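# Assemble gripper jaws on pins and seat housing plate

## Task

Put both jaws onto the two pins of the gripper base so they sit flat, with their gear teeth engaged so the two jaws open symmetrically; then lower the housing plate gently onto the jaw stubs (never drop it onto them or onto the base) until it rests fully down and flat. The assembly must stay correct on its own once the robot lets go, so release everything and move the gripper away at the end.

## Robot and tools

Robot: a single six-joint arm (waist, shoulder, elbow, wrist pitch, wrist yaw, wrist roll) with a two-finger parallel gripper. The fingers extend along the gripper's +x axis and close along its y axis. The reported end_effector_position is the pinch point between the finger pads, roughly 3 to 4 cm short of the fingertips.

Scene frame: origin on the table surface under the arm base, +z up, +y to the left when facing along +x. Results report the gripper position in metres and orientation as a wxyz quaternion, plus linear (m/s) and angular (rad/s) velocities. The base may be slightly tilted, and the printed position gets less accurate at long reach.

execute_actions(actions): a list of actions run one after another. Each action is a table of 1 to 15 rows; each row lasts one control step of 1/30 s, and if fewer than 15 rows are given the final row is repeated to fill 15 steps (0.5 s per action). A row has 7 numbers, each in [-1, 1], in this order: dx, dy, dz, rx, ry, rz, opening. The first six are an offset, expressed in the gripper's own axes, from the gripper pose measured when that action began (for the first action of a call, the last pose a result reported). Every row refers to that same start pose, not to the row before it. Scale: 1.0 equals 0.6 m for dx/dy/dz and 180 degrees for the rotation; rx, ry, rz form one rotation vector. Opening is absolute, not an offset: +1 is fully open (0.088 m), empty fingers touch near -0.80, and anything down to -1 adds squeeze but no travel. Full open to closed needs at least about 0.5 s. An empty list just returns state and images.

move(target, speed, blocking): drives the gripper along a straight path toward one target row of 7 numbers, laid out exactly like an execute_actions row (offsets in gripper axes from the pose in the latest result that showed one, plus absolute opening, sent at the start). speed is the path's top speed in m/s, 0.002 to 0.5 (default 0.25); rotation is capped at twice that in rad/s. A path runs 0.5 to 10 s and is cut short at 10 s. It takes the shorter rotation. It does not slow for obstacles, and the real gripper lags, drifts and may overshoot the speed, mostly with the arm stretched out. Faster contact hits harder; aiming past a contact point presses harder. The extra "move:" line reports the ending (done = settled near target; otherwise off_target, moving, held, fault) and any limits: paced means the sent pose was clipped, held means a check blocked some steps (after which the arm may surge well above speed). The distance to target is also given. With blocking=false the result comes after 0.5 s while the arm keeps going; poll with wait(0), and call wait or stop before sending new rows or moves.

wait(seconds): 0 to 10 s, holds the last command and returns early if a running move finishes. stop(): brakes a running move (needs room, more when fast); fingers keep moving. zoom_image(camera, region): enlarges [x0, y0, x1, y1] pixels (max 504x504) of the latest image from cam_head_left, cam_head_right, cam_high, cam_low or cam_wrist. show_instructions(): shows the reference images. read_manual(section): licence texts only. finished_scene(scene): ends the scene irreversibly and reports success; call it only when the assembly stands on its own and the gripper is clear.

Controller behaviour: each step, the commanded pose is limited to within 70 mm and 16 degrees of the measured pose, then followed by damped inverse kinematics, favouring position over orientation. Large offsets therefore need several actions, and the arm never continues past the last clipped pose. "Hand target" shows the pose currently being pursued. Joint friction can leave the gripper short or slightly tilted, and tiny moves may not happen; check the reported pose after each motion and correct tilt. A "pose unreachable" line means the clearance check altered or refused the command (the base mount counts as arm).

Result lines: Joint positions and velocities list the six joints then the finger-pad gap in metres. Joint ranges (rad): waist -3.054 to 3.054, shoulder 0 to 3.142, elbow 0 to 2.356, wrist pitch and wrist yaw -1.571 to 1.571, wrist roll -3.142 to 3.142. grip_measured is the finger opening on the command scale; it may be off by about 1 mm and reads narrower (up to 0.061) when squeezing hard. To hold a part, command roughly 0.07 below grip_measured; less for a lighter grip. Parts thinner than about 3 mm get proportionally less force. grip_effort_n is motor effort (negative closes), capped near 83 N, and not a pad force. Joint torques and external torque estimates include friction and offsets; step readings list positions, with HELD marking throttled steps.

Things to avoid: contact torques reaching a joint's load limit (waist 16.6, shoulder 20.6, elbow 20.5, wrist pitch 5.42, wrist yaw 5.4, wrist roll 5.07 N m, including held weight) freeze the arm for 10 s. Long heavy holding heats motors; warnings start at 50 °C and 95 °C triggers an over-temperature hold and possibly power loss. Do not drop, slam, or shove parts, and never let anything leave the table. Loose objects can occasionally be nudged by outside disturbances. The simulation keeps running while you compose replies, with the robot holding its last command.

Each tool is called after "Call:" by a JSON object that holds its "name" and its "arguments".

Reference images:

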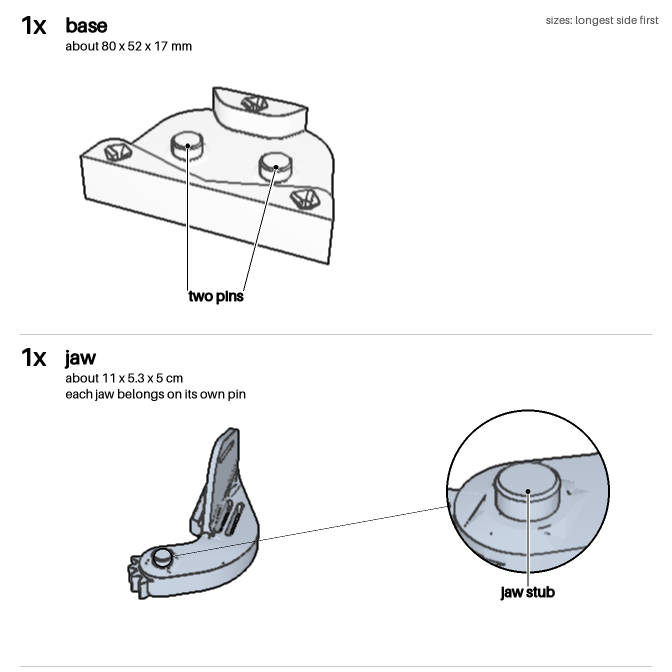

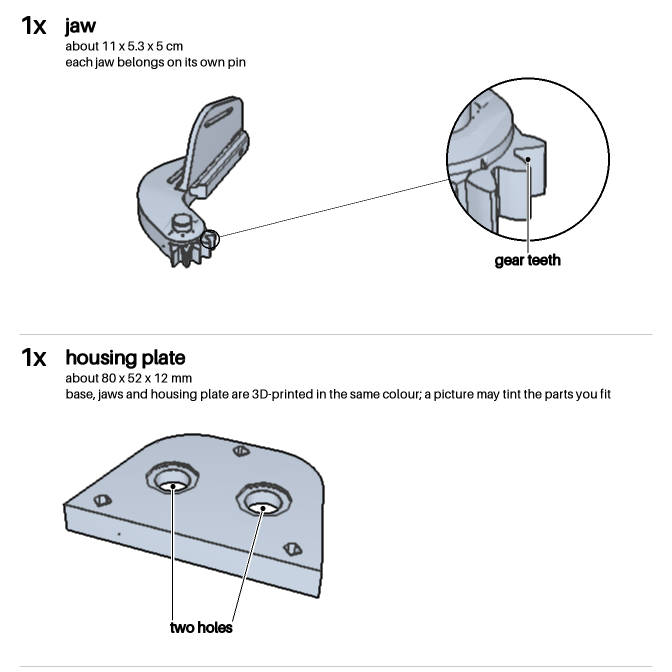

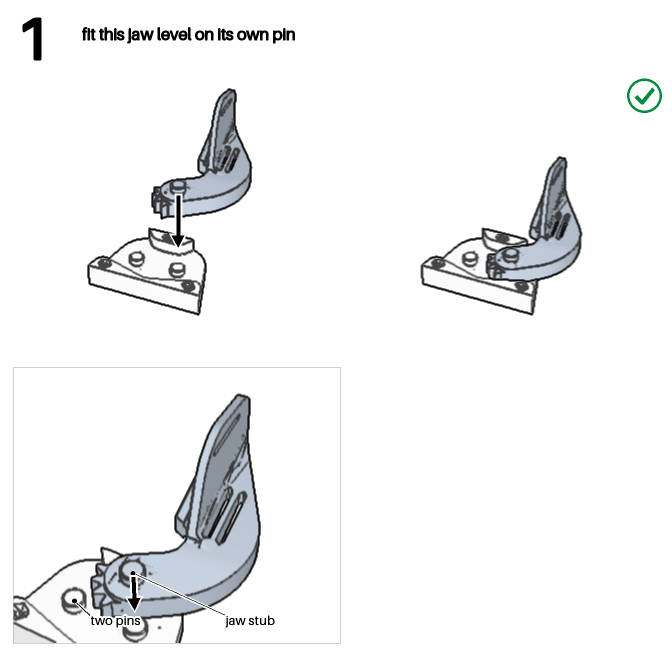

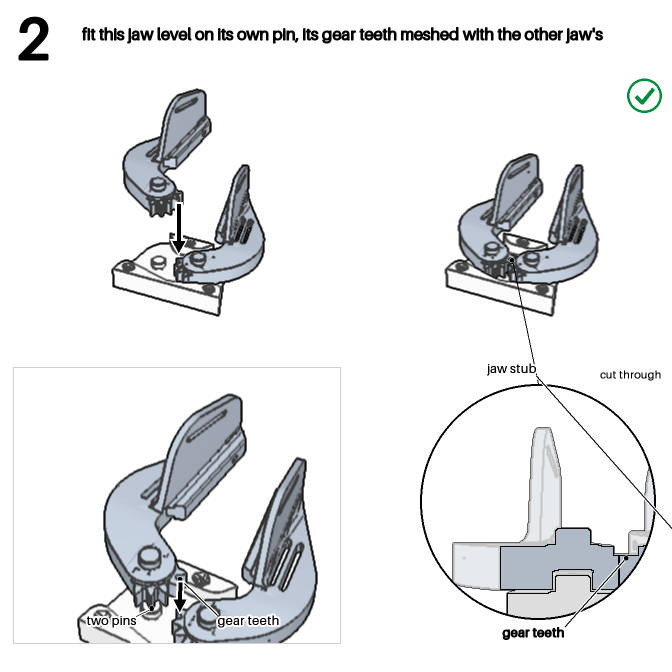

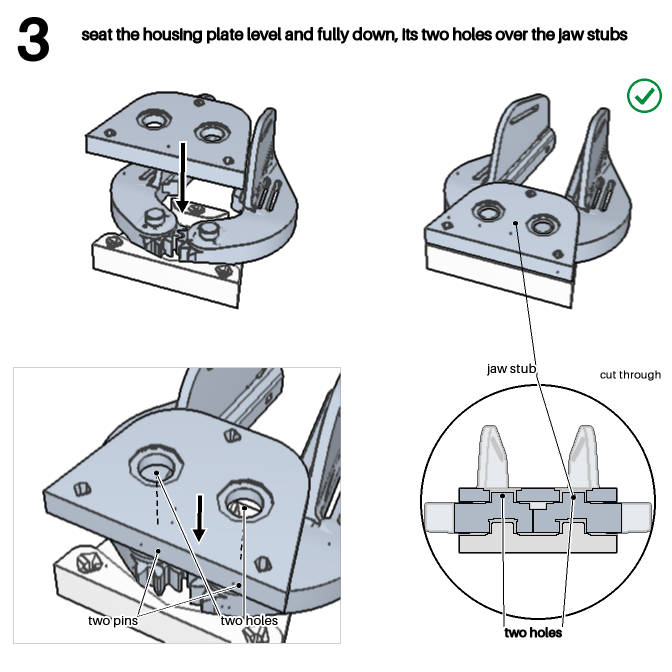

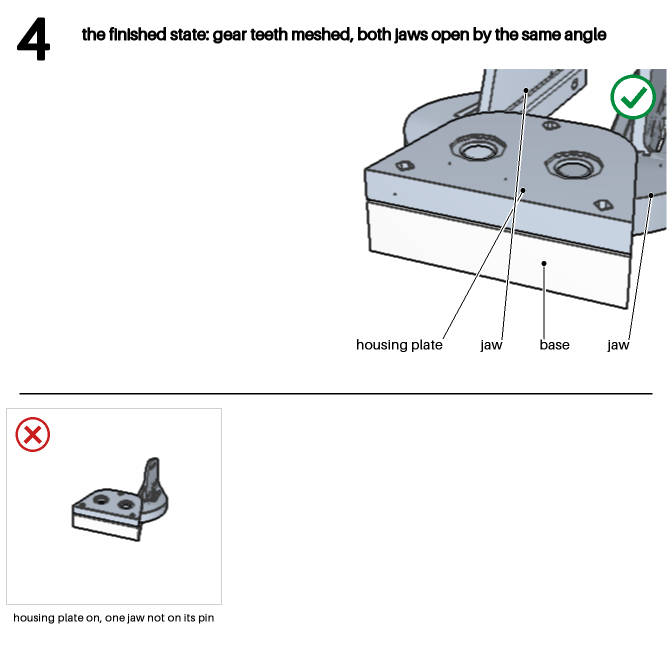

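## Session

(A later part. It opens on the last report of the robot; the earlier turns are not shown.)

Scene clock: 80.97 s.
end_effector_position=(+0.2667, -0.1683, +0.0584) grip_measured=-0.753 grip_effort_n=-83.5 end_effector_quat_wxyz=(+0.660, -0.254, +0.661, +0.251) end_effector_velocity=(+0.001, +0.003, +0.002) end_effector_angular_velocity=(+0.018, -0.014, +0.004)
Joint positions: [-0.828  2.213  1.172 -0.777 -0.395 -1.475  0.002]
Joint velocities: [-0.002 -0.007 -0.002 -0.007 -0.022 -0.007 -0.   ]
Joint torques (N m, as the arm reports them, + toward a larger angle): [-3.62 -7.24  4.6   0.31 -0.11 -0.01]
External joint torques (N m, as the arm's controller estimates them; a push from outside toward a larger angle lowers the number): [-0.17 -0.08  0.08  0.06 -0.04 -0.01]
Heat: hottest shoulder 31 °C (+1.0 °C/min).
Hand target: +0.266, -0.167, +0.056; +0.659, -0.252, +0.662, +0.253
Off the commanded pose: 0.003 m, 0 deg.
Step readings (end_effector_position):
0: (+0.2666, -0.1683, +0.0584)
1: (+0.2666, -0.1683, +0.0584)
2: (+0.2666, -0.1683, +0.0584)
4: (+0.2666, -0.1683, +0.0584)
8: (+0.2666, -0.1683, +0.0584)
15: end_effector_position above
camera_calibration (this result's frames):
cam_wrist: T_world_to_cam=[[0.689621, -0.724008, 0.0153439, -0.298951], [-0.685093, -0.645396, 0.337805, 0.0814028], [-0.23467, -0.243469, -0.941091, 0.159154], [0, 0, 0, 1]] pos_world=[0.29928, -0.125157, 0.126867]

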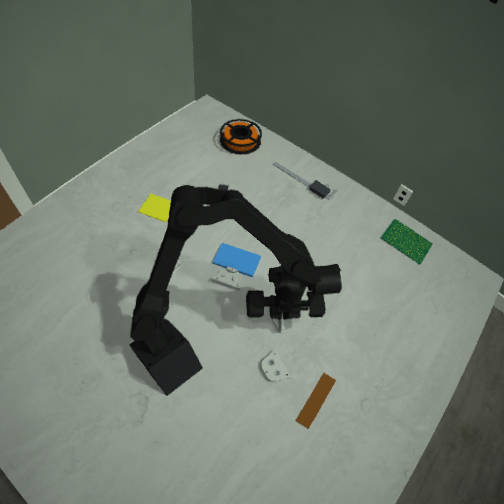

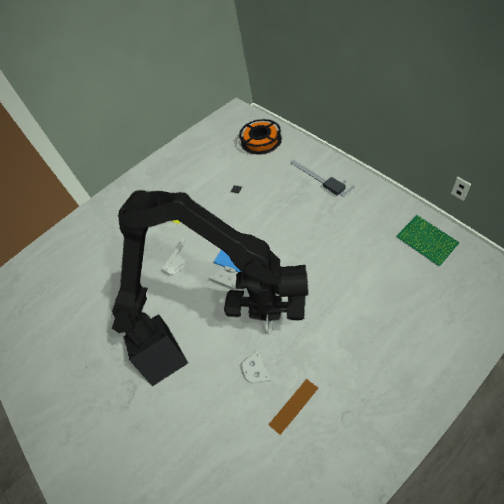

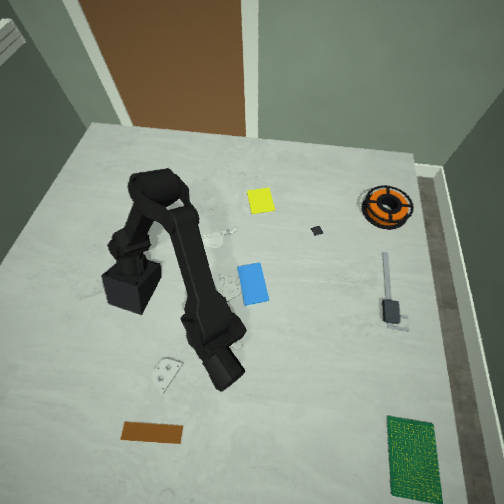

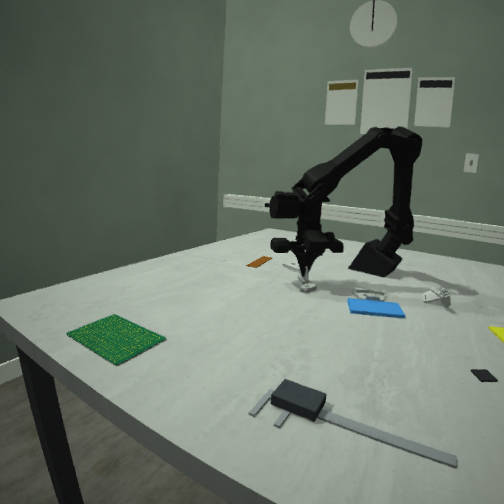

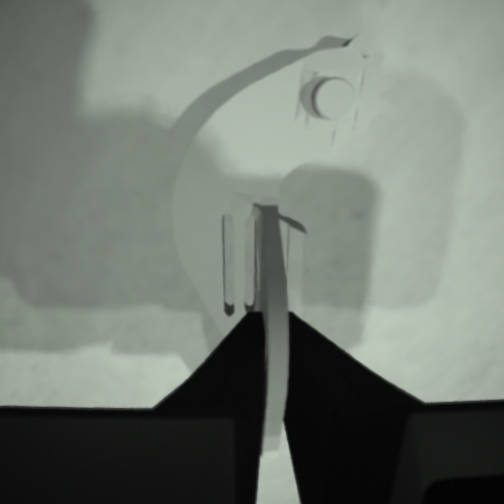

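Call:
{"name": "execute_actions", "arguments": {"actions": [[[-0.002,0,0,0,0,0,-0.85],[-0.005,0,0,0,0,0,-0.85],[-0.009,0,0,0,0,0,-0.85],[-0.014,0,0,0,0,0,-0.85],[-0.020,0,0,0,0,0,-0.85],[-0.026,0,0,0,0,0,-0.85],[-0.032,0,0,0,0,0,-0.85],[-0.038,0,0,0.003,0,0,-0.85],[-0.044,0,0,0.008,0,0,-0.85],[-0.050,0,0,0.015,0,0,-0.85],[-0.056,0,0,0.024,0,0,-0.85],[-0.062,0,0,0.035,0,0,-0.85],[-0.068,0,0,0.048,0,0,-0.85],[-0.074,0,0,0.063,0,0,-0.85],[-0.080,0,0,0.08,0,0,-0.85]],[[-0.018,0,0,0.05,0,0,-0.85],[-0.022,0,0,0.068,0,0,-0.85],[-0.026,0,0,0.086,0,0,-0.85],[-0.030,0,0,0.104,0,0,-0.85],[-0.033,0,0,0.122,0,0,-0.85],[-0.036,0,0,0.140,0,0,-0.85],[-0.039,0,0,0.158,0,0,-0.85],[-0.042,0,0,0.176,0,0,-0.85],[-0.044,0,0,0.194,0,0,-0.85],[-0.046,0,0,0.212,0,0,-0.85],[-0.048,0,0,0.230,0,0,-0.85],[-0.049,0,0,0.248,0,0,-0.85],[-0.050,0,0,0.266,0,0,-0.85],[-0.050,0,0,0.284,0,0,-0.85],[-0.050,0,0,0.302,0,0,-0.85]],[[0,0,0,0.055,0,0,-0.85],[0,0,0,0.073,0,0,-0.85],[0,0,0,0.091,0,0,-0.85],[0,0,0,0.109,0,0,-0.85],[0,0,0,0.127,0,0,-0.85],[0,0,0,0.145,0,0,-0.85],[0,0,0,0.163,0,0,-0.85],[0,0,0,0.181,0,0,-0.85],[0,0,0,0.199,0,0,-0.85],[0,0,0,0.217,0,0,-0.85],[0,0,0,0.235,0,0,-0.85],[0,0,0,0.253,0,0,-0.85],[0,0,0,0.271,0,0,-0.85],[0,0,0,0.289,0,0,-0.85],[0,0,0,0.307,0,0,-0.85]],[[0,0,0,0.055,0,0,-0.85],[0,0,0,0.073,0,0,-0.85],[0,0,0,0.091,0,0,-0.85],[0,0,0,0.109,0,0,-0.85],[0,0,0,0.127,0,0,-0.85],[0,0,0,0.145,0,0,-0.85],[0,0,0,0.162,0,0,-0.85],[0,0,0,0.178,0,0,-0.85],[0,0,0,0.192,0,0,-0.85],[0,0,0,0.204,0,0,-0.85],[0,0,0,0.214,0,0,-0.85],[0,0,0,0.222,0,0,-0.85],[0,0,0,0.228,0,0,-0.85],[0,0,0,0.23,0,0,-0.85],[0,0,0,0.23,0,0,-0.85]]]}}

Scene clock: 92.03 s.
end_effector_position=(+0.2598, -0.1634, +0.1119) grip_measured=-0.753 grip_effort_n=-83.5 end_effector_quat_wxyz=(+0.451, +0.534, +0.485, -0.525) end_effector_velocity=(+0.001, +0.003, +0.001) end_effector_angular_velocity=(+0.008, +0.009, -0.496)
Joint positions: [-0.899  2.153  1.298 -1.047 -0.393  0.854  0.002]
Joint velocities: [-0.002 -0.002 -0.002 -0.007 -0.022  0.491 -0.   ]
Joint torques (N m, as the arm reports them, + toward a larger angle): [-3.79 -7.58  5.41  0.23  0.    0.07]
External joint torques (N m, as the arm's controller estimates them; a push from outside toward a larger angle lowers the number): [-0.48 -0.55  0.5  -0.01 -0.02  0.05]
External joint torques at the end of the 1st action: [-0.82 -2.64  1.5  -0.21  0.09  0.09]
External joint torques at the end of the 2nd action: [-0.71 -2.56  1.52 -0.17  0.01  0.08]
External joint torques at the end of the 3rd action: [-0.57 -0.05  0.84 -0.17 -0.11  0.08]
Heat: hottest shoulder 32 °C (+0.0 °C/min).
Hand target: +0.260, -0.164, +0.112; +0.440, +0.544, +0.472, -0.536
Off the commanded pose: 0.001 m, 3 deg.
Step readings (end_effector_position; steps 1 to 15: 1st action; 16 to 30: 2nd action; 31 to 45: 3rd action; 46 to 60: 4th action):
0: (+0.2667, -0.1683, +0.0584)
1: (+0.2667, -0.1683, +0.0584)
2: (+0.2667, -0.1682, +0.0584)
4: (+0.2654, -0.1673, +0.0588)
8: (+0.2614, -0.1649, +0.0637)
15: (+0.2633, -0.1658, +0.0895)
16: (+0.2630, -0.1659, +0.0924)
17: (+0.2631, -0.1661, +0.0948)
19: (+0.2619, -0.1653, +0.0977)
23: (+0.2596, -0.1642, +0.1023)
30: (+0.2604, -0.1649, +0.1116)
31: (+0.2604, -0.1649, +0.1118)
32: (+0.2603, -0.1648, +0.1118)
34: (+0.2602, -0.1647, +0.1118)
38: (+0.2602, -0.1643, +0.1118)
45: (+0.2601, -0.1641, +0.1119)
46: (+0.2601, -0.1641, +0.1119)
47: (+0.2600, -0.1639, +0.1119)
49: (+0.2599, -0.1637, +0.1119)
53: (+0.2598, -0.1634, +0.1119)
60: end_effector_position above
camera_calibration (this result's frames):
cam_wrist: T_world_to_cam=[[-0.995169, 0.0907321, 0.037509, 0.276915], [0.0981776, 0.922091, 0.374312, 0.110279], [-0.000624582, 0.376186, -0.926544, 0.247892], [0, 0, 0, 1]] pos_world=[0.264905, -0.220066, 0.178018]

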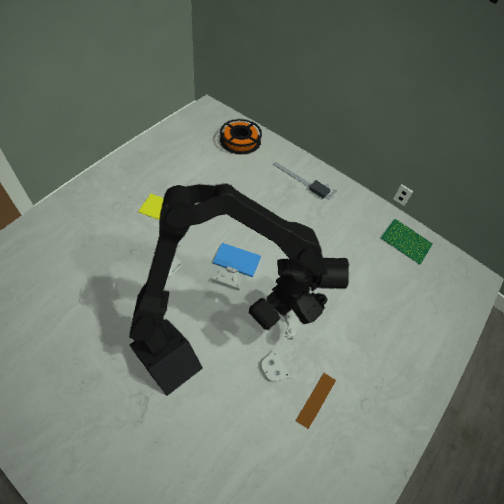

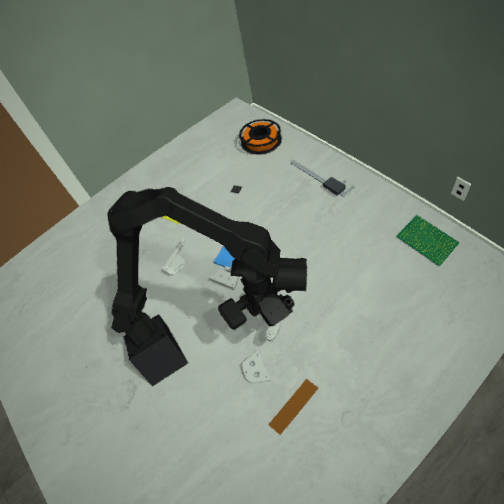

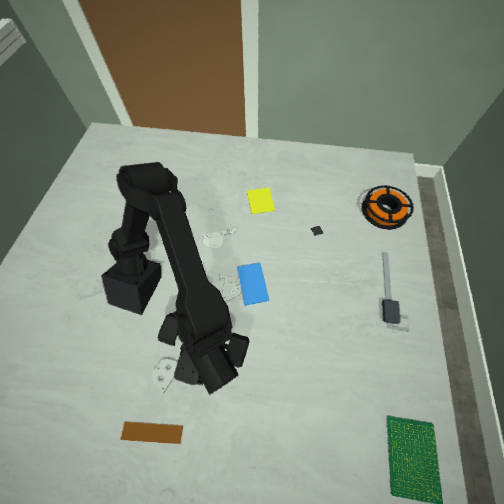

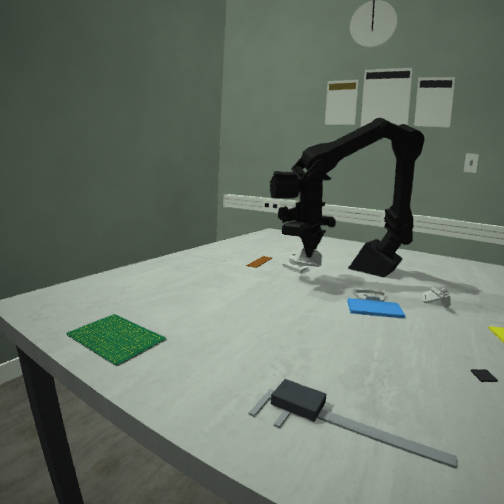

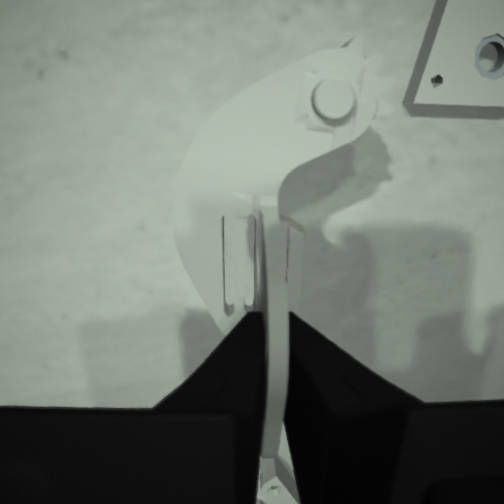

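Call:
{"name": "move", "arguments": {"target": [-0.0136, 0.0828, -0.2534, 0.3496, -0.007, 0.0151, -0.85], "speed": 0.45}}

Scene clock: 98.23 s.
end_effector_position=(+0.3255, -0.0212, +0.1185) grip_measured=-0.753 grip_effort_n=-83.5 end_effector_quat_wxyz=(+0.116, +0.691, +0.126, -0.702) end_effector_velocity=(-0.001, +0.002, +0.002) end_effector_angular_velocity=(+0.007, -0.002, -0.011)
Joint positions: [-0.482  1.91   1.285 -1.065 -0.462  2.416  0.002]
Joint velocities: [-0.002 -0.007 -0.002 -0.007 -0.007  0.007 -0.   ]
Joint torques (N m, as the arm reports them, + toward a larger angle): [-4.   -8.73  6.28 -0.01  0.12  0.08]
External joint torques (N m, as the arm's controller estimates them; a push from outside toward a larger angle lowers the number): [-0.36 -2.33  1.48 -0.19  0.08  0.08]
Heat: hottest shoulder 33 °C (+0.0 °C/min).
Hand target: +0.329, -0.020, +0.124; +0.122, +0.695, +0.123, -0.697
Off the commanded pose: 0.007 m, 1 deg.
move: done
camera_calibration (this result's frames):
cam_wrist: T_world_to_cam=[[-0.365141, 0.93052, 0.0283557, 0.142926], [0.884533, 0.337275, 0.322254, -0.291925], [0.2903, 0.14275, -0.946228, 0.103244], [0, 0, 0, 1]] pos_world=[0.280433, -0.0492743, 0.187714]

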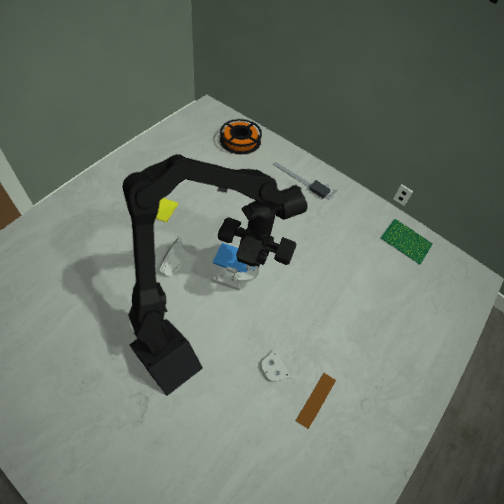

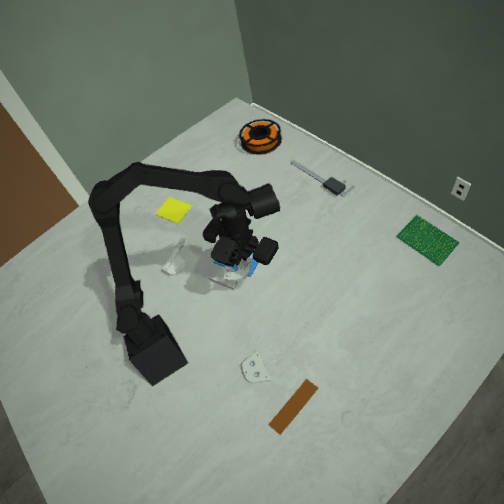

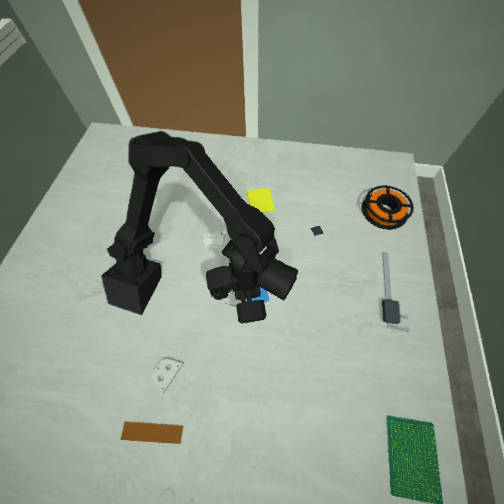

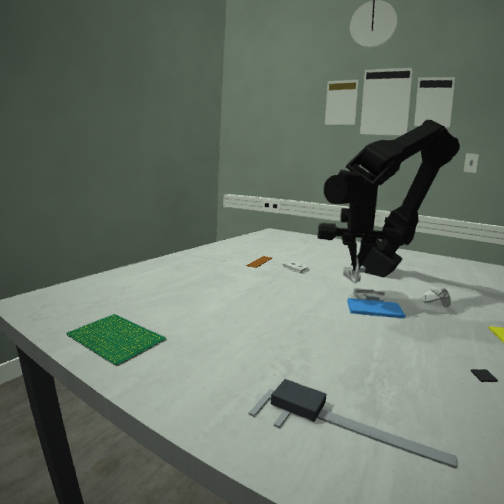

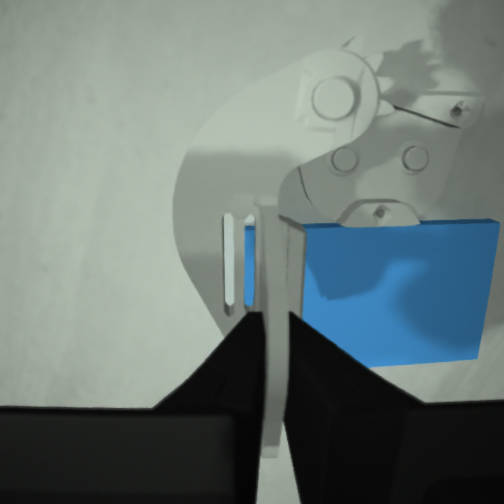

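Call:
{"name": "zoom_image", "arguments": {"camera": "cam_wrist", "region": [270, 20, 504, 254]}}

Call:
{"name": "zoom_image", "arguments": {"camera": "cam_low", "region": [310, 200, 430, 320]}}

Call:
{"name": "zoom_image", "arguments": {"camera": "cam_head_left", "region": [150, 210, 300, 310]}}

Region (270, 20, 504, 254) of cam_wrist's 504x504 image, scaled by 2.154, with more detail than that image has.

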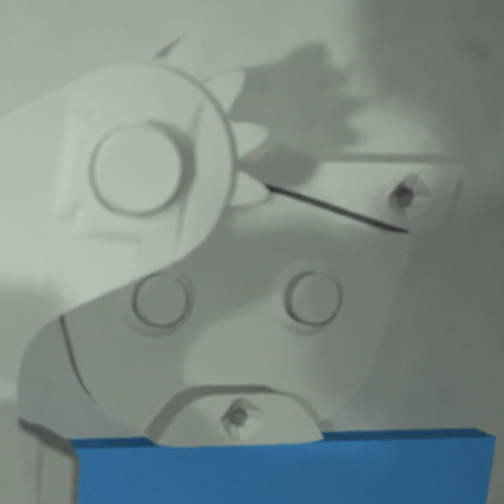

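Region (310, 200, 430, 320) of cam_low's 504x504 image, scaled by 4.200, with more detail than that image has.

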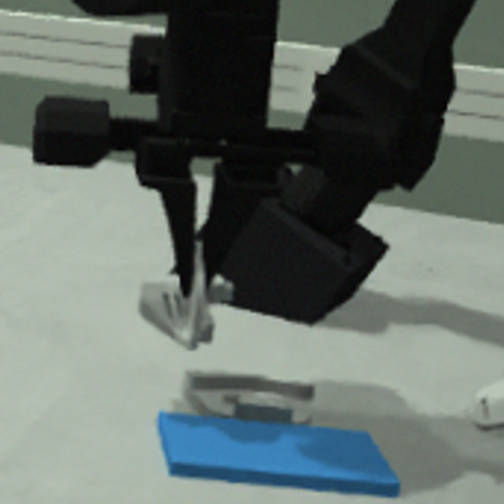

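Region (150, 210, 300, 310) of cam_head_left's 504x504 image, scaled by 3.360, with more detail than that image has.

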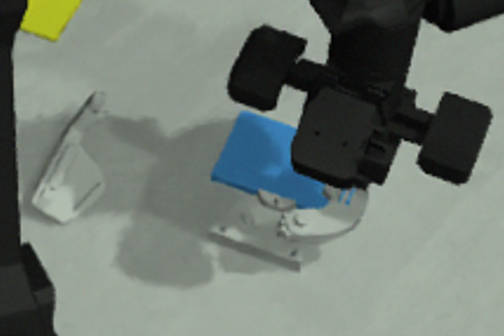

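Call:
{"name": "move", "arguments": {"target": [0.0594, -0.0373, -0.0331, 0, 0, 0, -0.85], "speed": 0.12}}

Scene clock: 120.47 s.
end_effector_position=(+0.3390, +0.0083, +0.0879) grip_measured=-0.753 grip_effort_n=-83.5 end_effector_quat_wxyz=(+0.123, +0.695, +0.127, -0.697) end_effector_velocity=(+0.001, +0.000, +0.001) end_effector_angular_velocity=(+0.005, -0.009, +0.008)
Joint positions: [-0.355  1.914  1.236 -0.931 -0.471  2.554  0.002]
Joint velocities: [-0.002 -0.002 -0.002  0.007 -0.007 -0.007  0.   ]
Joint torques (N m, as the arm reports them, + toward a larger angle): [-4.18 -5.85  4.13  0.24 -0.05  0.09]
External joint torques (N m, as the arm's controller estimates them; a push from outside toward a larger angle lowers the number): [-0.46  0.8  -0.49  0.04 -0.09  0.09]
Heat: hottest shoulder 35 °C (+3.0 °C/min).
Hand target: +0.336, +0.007, +0.083; +0.115, +0.691, +0.126, -0.703
Off the commanded pose: 0.006 m, 1 deg.
move: done
camera_calibration (this result's frames):
cam_wrist: T_world_to_cam=[[-0.376458, 0.926262, 0.0178236, 0.126158], [0.875771, 0.34953, 0.332948, -0.302088], [0.302167, 0.14095, -0.942777, 0.0618889], [0, 0, 0, 1]] pos_world=[0.293352, -0.0199897, 0.156678]

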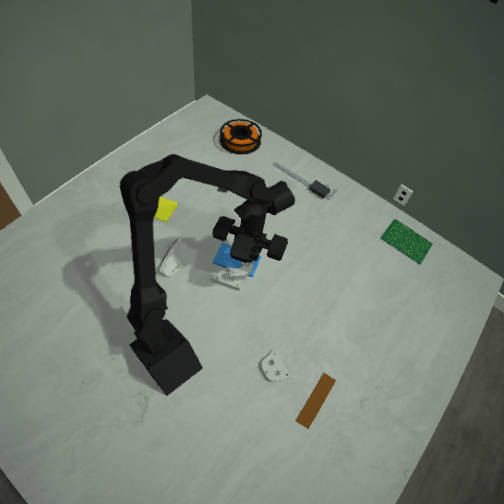

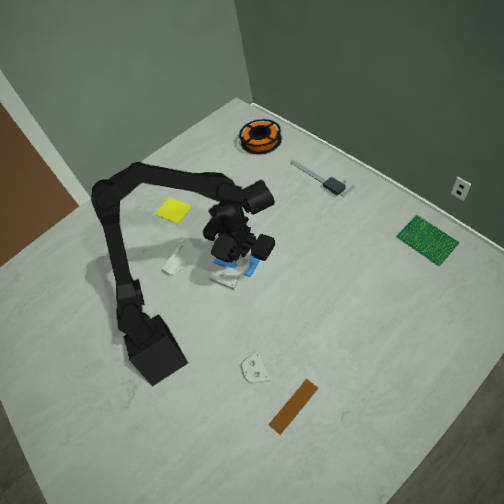

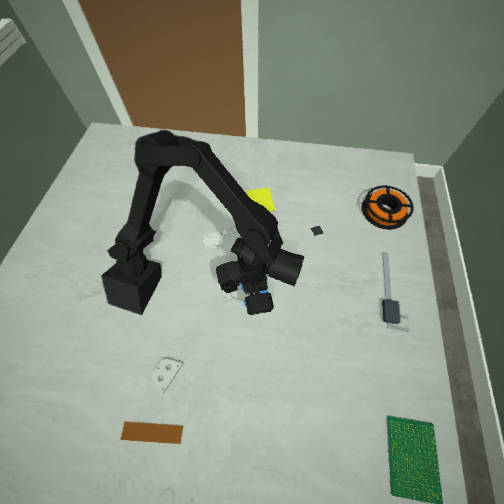

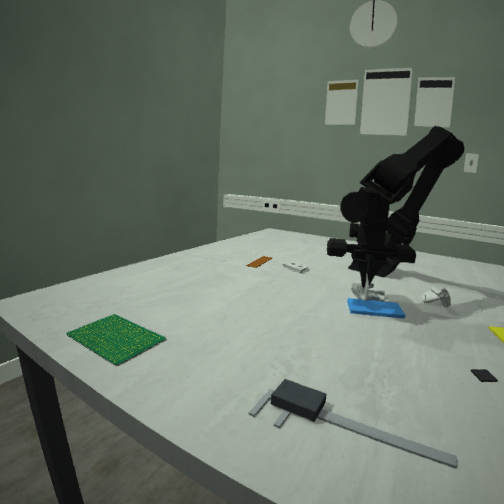

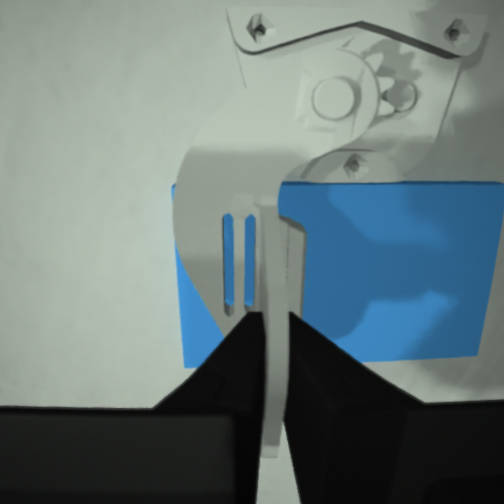

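Call:
{"name": "zoom_image", "arguments": {"camera": "cam_wrist", "region": [210, 0, 504, 210]}}

Call:
{"name": "zoom_image", "arguments": {"camera": "cam_low", "region": [325, 235, 425, 325]}}

Region (210, 0, 504, 210) of cam_wrist's 504x504 image, scaled by 1.714, with more detail than that image has; it fills the top 360 rows of this view, and the rest is white.

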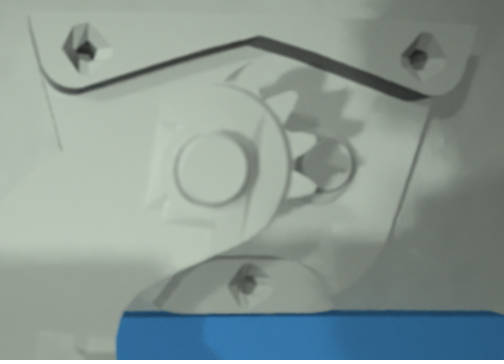

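Region (325, 235, 425, 325) of cam_low's 504x504 image, scaled by 5.040, with more detail than that image has; it fills the top 454 rows of this view, and the rest is white.

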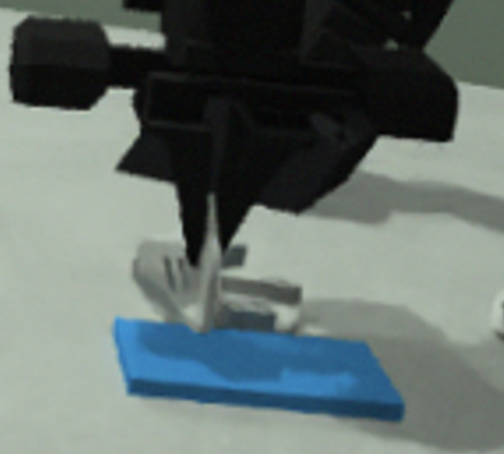

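Call:
{"name": "zoom_image", "arguments": {"camera": "cam_wrist", "region": [150, 170, 250, 380]}}

Call:
{"name": "zoom_image", "arguments": {"camera": "cam_wrist", "region": [404, 170, 504, 380]}}

Region (150, 170, 250, 380) of cam_wrist's 504x504 image, scaled by 2.400, with more detail than that image has; it fills the left 240 columns of this view, and the rest is white.

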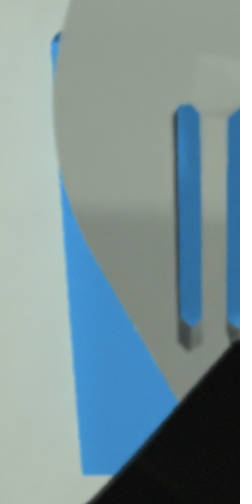

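Region (404, 170, 504, 380) of cam_wrist's 504x504 image, scaled by 2.400, with more detail than that image has; it fills the left 240 columns of this view, and the rest is white.

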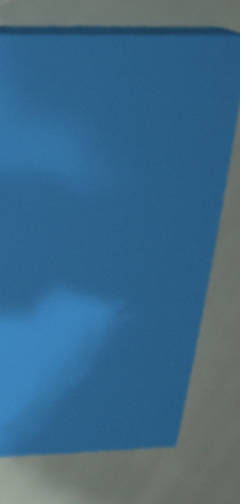

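Call:
{"name": "move", "arguments": {"target": [0.0232, -0.0001, 0.0097, 0.0036, -0.0035, -0.0034, -0.85], "speed": 0.05}}

Scene clock: 137.60 s.
end_effector_position=(+0.3367, +0.0072, +0.0795) grip_measured=-0.753 grip_effort_n=-83.5 end_effector_quat_wxyz=(+0.123, +0.696, +0.126, -0.697) end_effector_velocity=(-0.001, -0.001, -0.002) end_effector_angular_velocity=(+0.007, -0.001, +0.004)
Joint positions: [-0.348  1.917  1.205 -0.89  -0.471  2.565  0.002]
Joint velocities: [-0.002  0.002 -0.007  0.007 -0.007 -0.007 -0.   ]
Joint torques (N m, as the arm reports them, + toward a larger angle): [-3.96 -5.83  4.07  0.25 -0.08  0.09]
External joint torques (N m, as the arm's controller estimates them; a push from outside toward a larger angle lowers the number): [-0.23  0.7  -0.4   0.06 -0.13  0.09]
Heat: hottest shoulder 33 °C (+2.0 °C/min).
Hand target: +0.333, +0.006, +0.074; +0.116, +0.691, +0.126, -0.702
Off the commanded pose: 0.006 m, 1 deg.
move: done
camera_calibration (this result's frames):
cam_wrist: T_world_to_cam=[[-0.375489, 0.926677, 0.016693, 0.126172], [0.875442, 0.3487, 0.334678, -0.296904], [0.304318, 0.140282, -0.942185, 0.0539864], [0, 0, 0, 1]] pos_world=[0.290869, -0.0209637, 0.148126]

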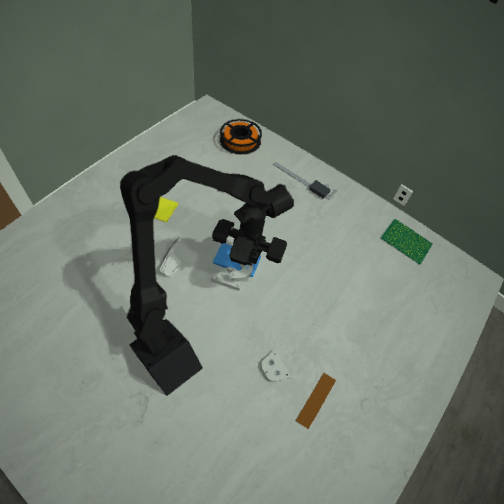

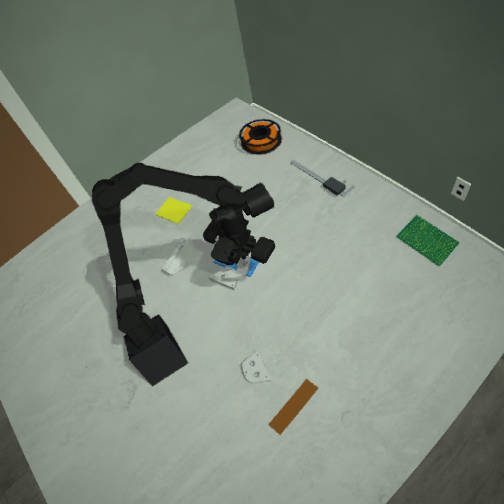

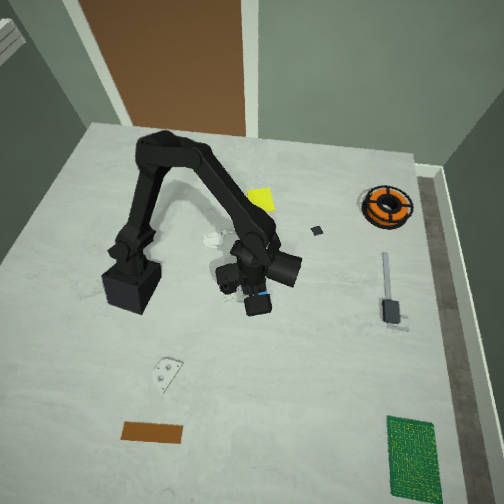

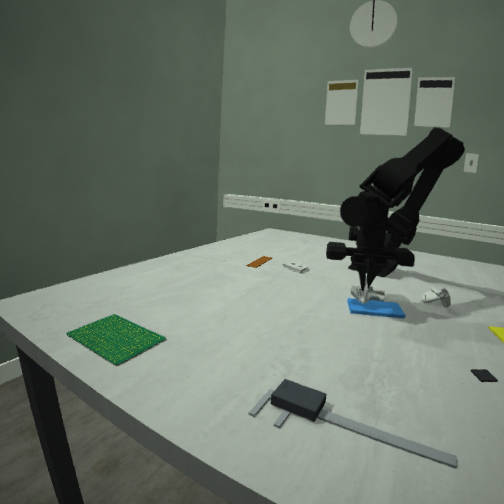

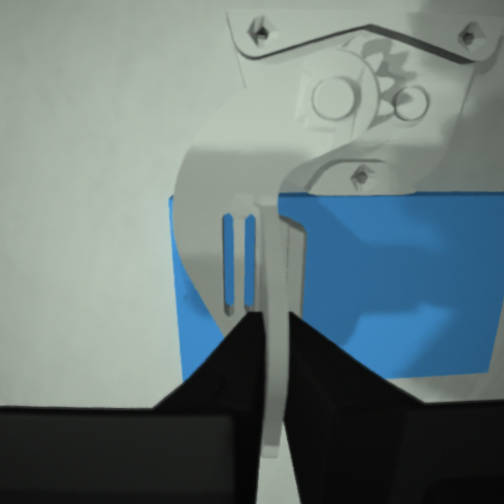

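Call:
{"name": "zoom_image", "arguments": {"camera": "cam_wrist", "region": [230, 0, 504, 200]}}

Region (230, 0, 504, 200) of cam_wrist's 504x504 image, scaled by 1.839, with more detail than that image has; it fills the top 368 rows of this view, and the rest is white.

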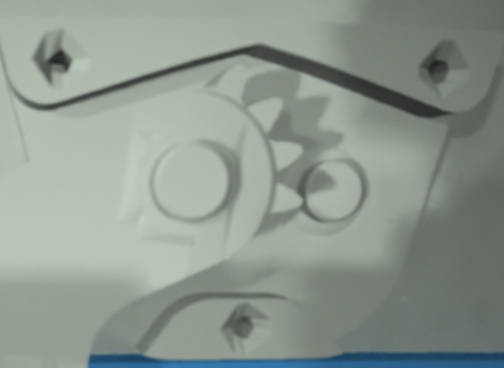

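Call:
{"name": "move", "arguments": {"target": [0.0242, -0.0014, 0.0055, 0.0031, -0.0039, -0.0039, -0.85], "speed": 0.025}}

Scene clock: 145.60 s.
end_effector_position=(+0.3366, +0.0077, +0.0702) grip_measured=-0.753 grip_effort_n=-83.5 end_effector_quat_wxyz=(+0.122, +0.696, +0.127, -0.697) end_effector_velocity=(-0.002, -0.001, +0.001) end_effector_angular_velocity=(-0.006, +0.007, +0.002)
Joint positions: [-0.334  1.929  1.185 -0.852 -0.472  2.579  0.002]
Joint velocities: [-0.002 -0.002 -0.002 -0.007  0.007 -0.007 -0.   ]
Joint torques (N m, as the arm reports them, + toward a larger angle): [-3.97 -5.88  3.97  0.26 -0.08  0.09]
External joint torques (N m, as the arm's controller estimates them; a push from outside toward a larger angle lowers the number): [-0.31  0.78 -0.47  0.07 -0.12  0.08]
Heat: hottest shoulder 33 °C (+1.0 °C/min).
Hand target: +0.333, +0.007, +0.065; +0.116, +0.691, +0.126, -0.702
Off the commanded pose: 0.006 m, 1 deg.
move: done
camera_calibration (this result's frames):
cam_wrist: T_world_to_cam=[[-0.375447, 0.926679, 0.0174918, 0.125798], [0.875497, 0.34839, 0.334858, -0.29387], [0.304212, 0.141035, -0.942106, 0.0452503], [0, 0, 0, 1]] pos_world=[0.290747, -0.0205745, 0.138835]

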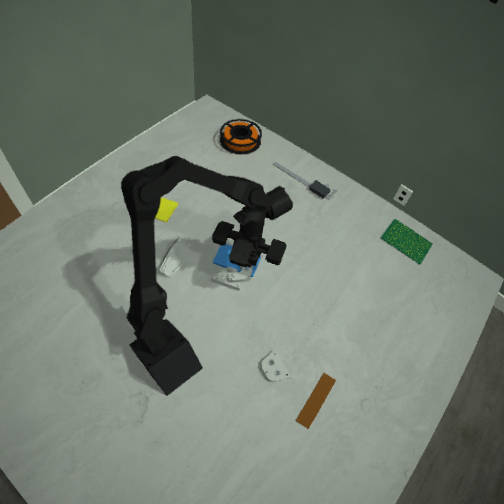

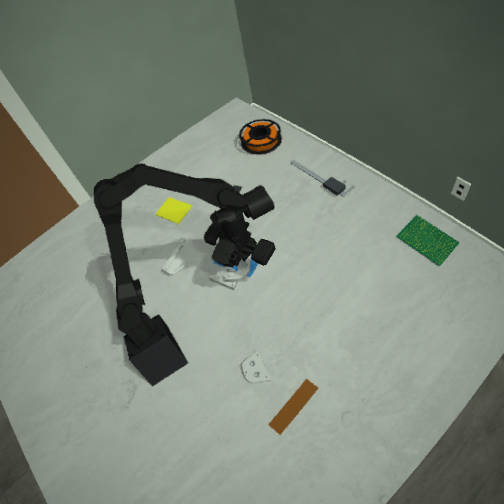

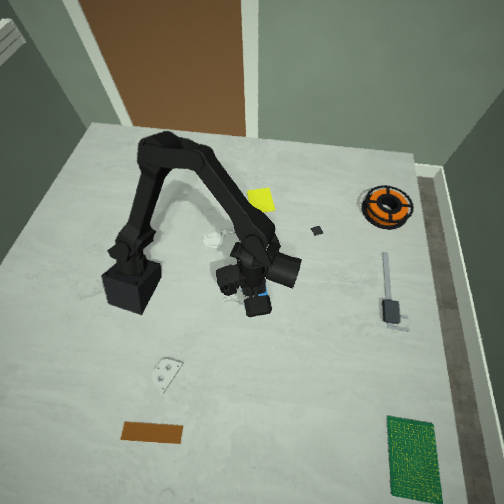

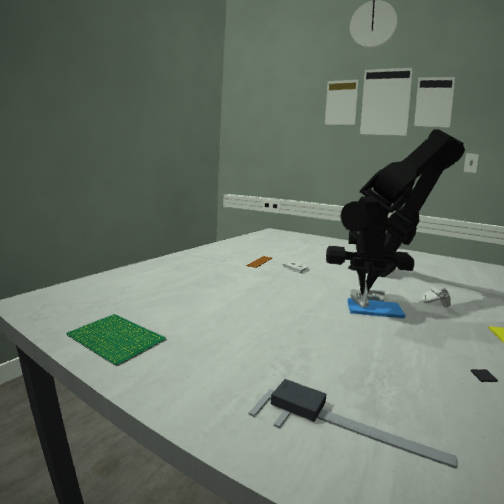

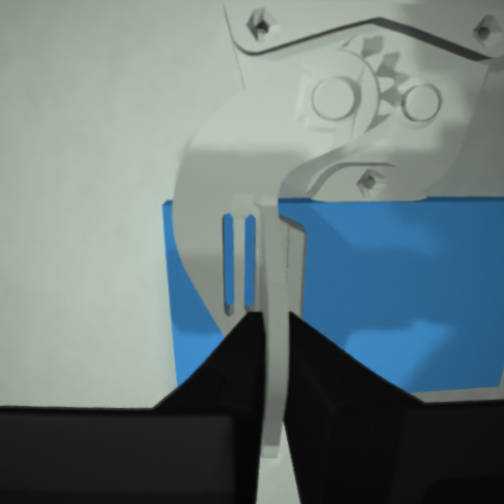

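Call:
{"name": "zoom_image", "arguments": {"camera": "cam_wrist", "region": [230, 0, 504, 200]}}

Call:
{"name": "zoom_image", "arguments": {"camera": "cam_low", "region": [335, 260, 415, 325]}}

Call:
{"name": "zoom_image", "arguments": {"camera": "cam_head_left", "region": [200, 245, 280, 300]}}

Region (230, 0, 504, 200) of cam_wrist's 504x504 image, scaled by 1.839, with more detail than that image has; it fills the top 368 rows of this view, and the rest is white.

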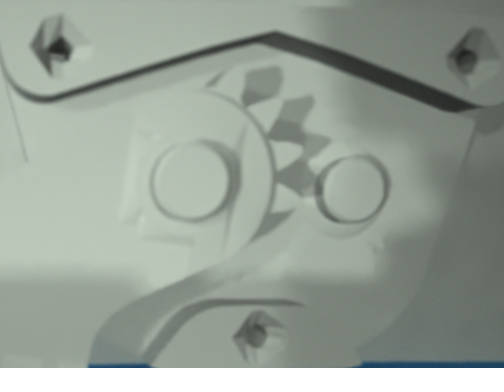

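Region (335, 260, 415, 325) of cam_low's 504x504 image, scaled by 6.300, with more detail than that image has; it fills the top 410 rows of this view, and the rest is white.

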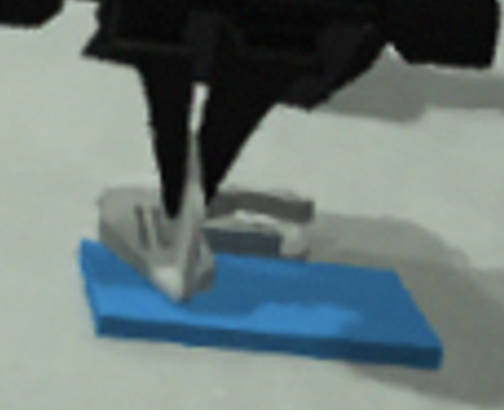

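Region (200, 245, 280, 300) of cam_head_left's 504x504 image, scaled by 6.300, with more detail than that image has; it fills the top 346 rows of this view, and the rest is white.

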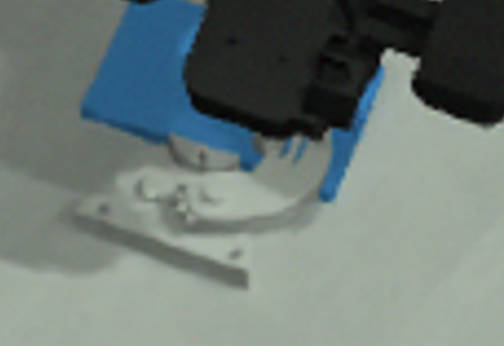

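Call:
{"name": "move", "arguments": {"target": [0.0157, -0.0008, 0.0056, 0.0031, -0.0039, -0.003, -0.85], "speed": 0.02}}

Scene clock: 149.13 s.
end_effector_position=(+0.3370, +0.0080, +0.0666) grip_measured=-0.753 grip_effort_n=-83.5 end_effector_quat_wxyz=(+0.123, +0.697, +0.126, -0.695) end_effector_velocity=(-0.007, +0.001, -0.002) end_effector_angular_velocity=(+0.013, +0.025, -0.024)
Joint positions: [-0.328  1.933  1.177 -0.833 -0.472  2.587  0.002]
Joint velocities: [-0.002  0.002 -0.007 -0.022 -0.007  0.007 -0.   ]
Joint torques (N m, as the arm reports them, + toward a larger angle): [-3.9  -5.73  3.96  0.28 -0.03  0.09]
External joint torques (N m, as the arm's controller estimates them; a push from outside toward a larger angle lowers the number): [-0.21  0.87 -0.41  0.1  -0.07  0.09]
Heat: hottest shoulder 32 °C (+0.0 °C/min).
Hand target: +0.333, +0.007, +0.061; +0.116, +0.691, +0.126, -0.702
Off the commanded pose: 0.007 m, 1 deg.
move: done
camera_calibration (this result's frames):
cam_wrist: T_world_to_cam=[[-0.375991, 0.926493, 0.0155279, 0.126026], [0.874221, 0.349123, 0.337417, -0.292922], [0.307193, 0.140441, -0.941227, 0.0406058], [0, 0, 0, 1]] pos_world=[0.29099, -0.0201994, 0.135099]

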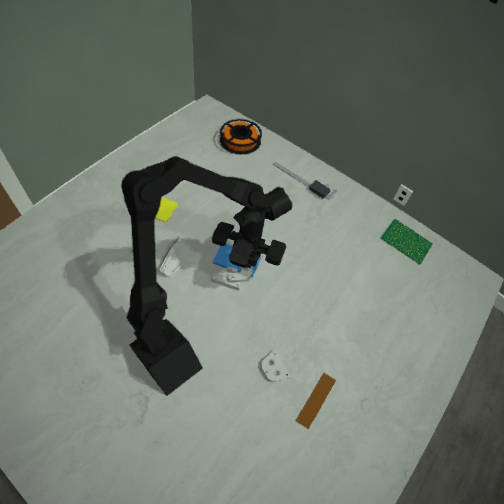

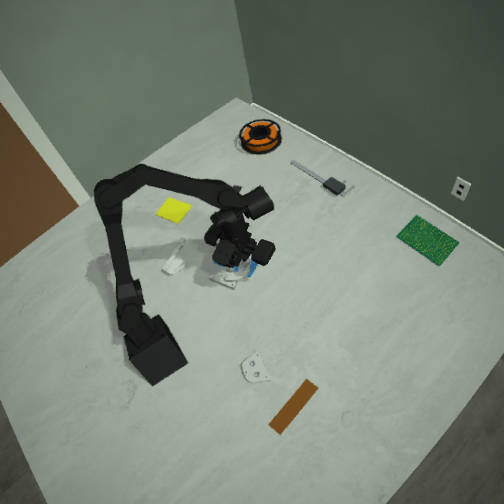

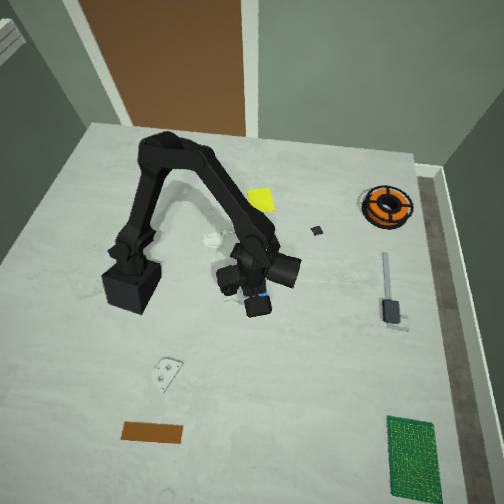

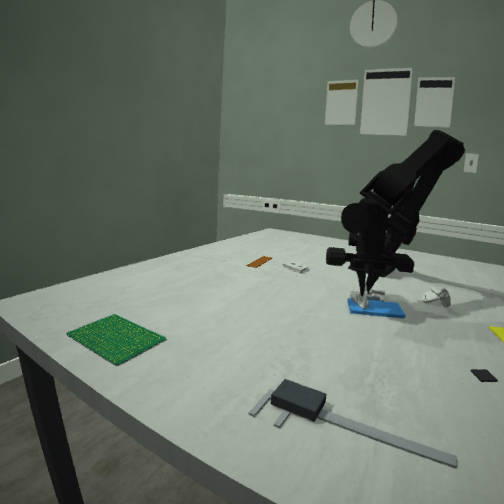

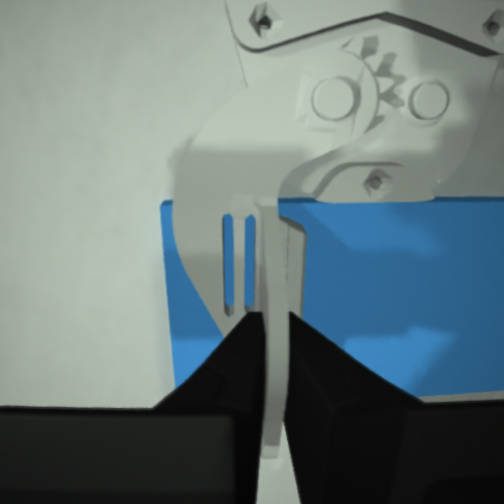

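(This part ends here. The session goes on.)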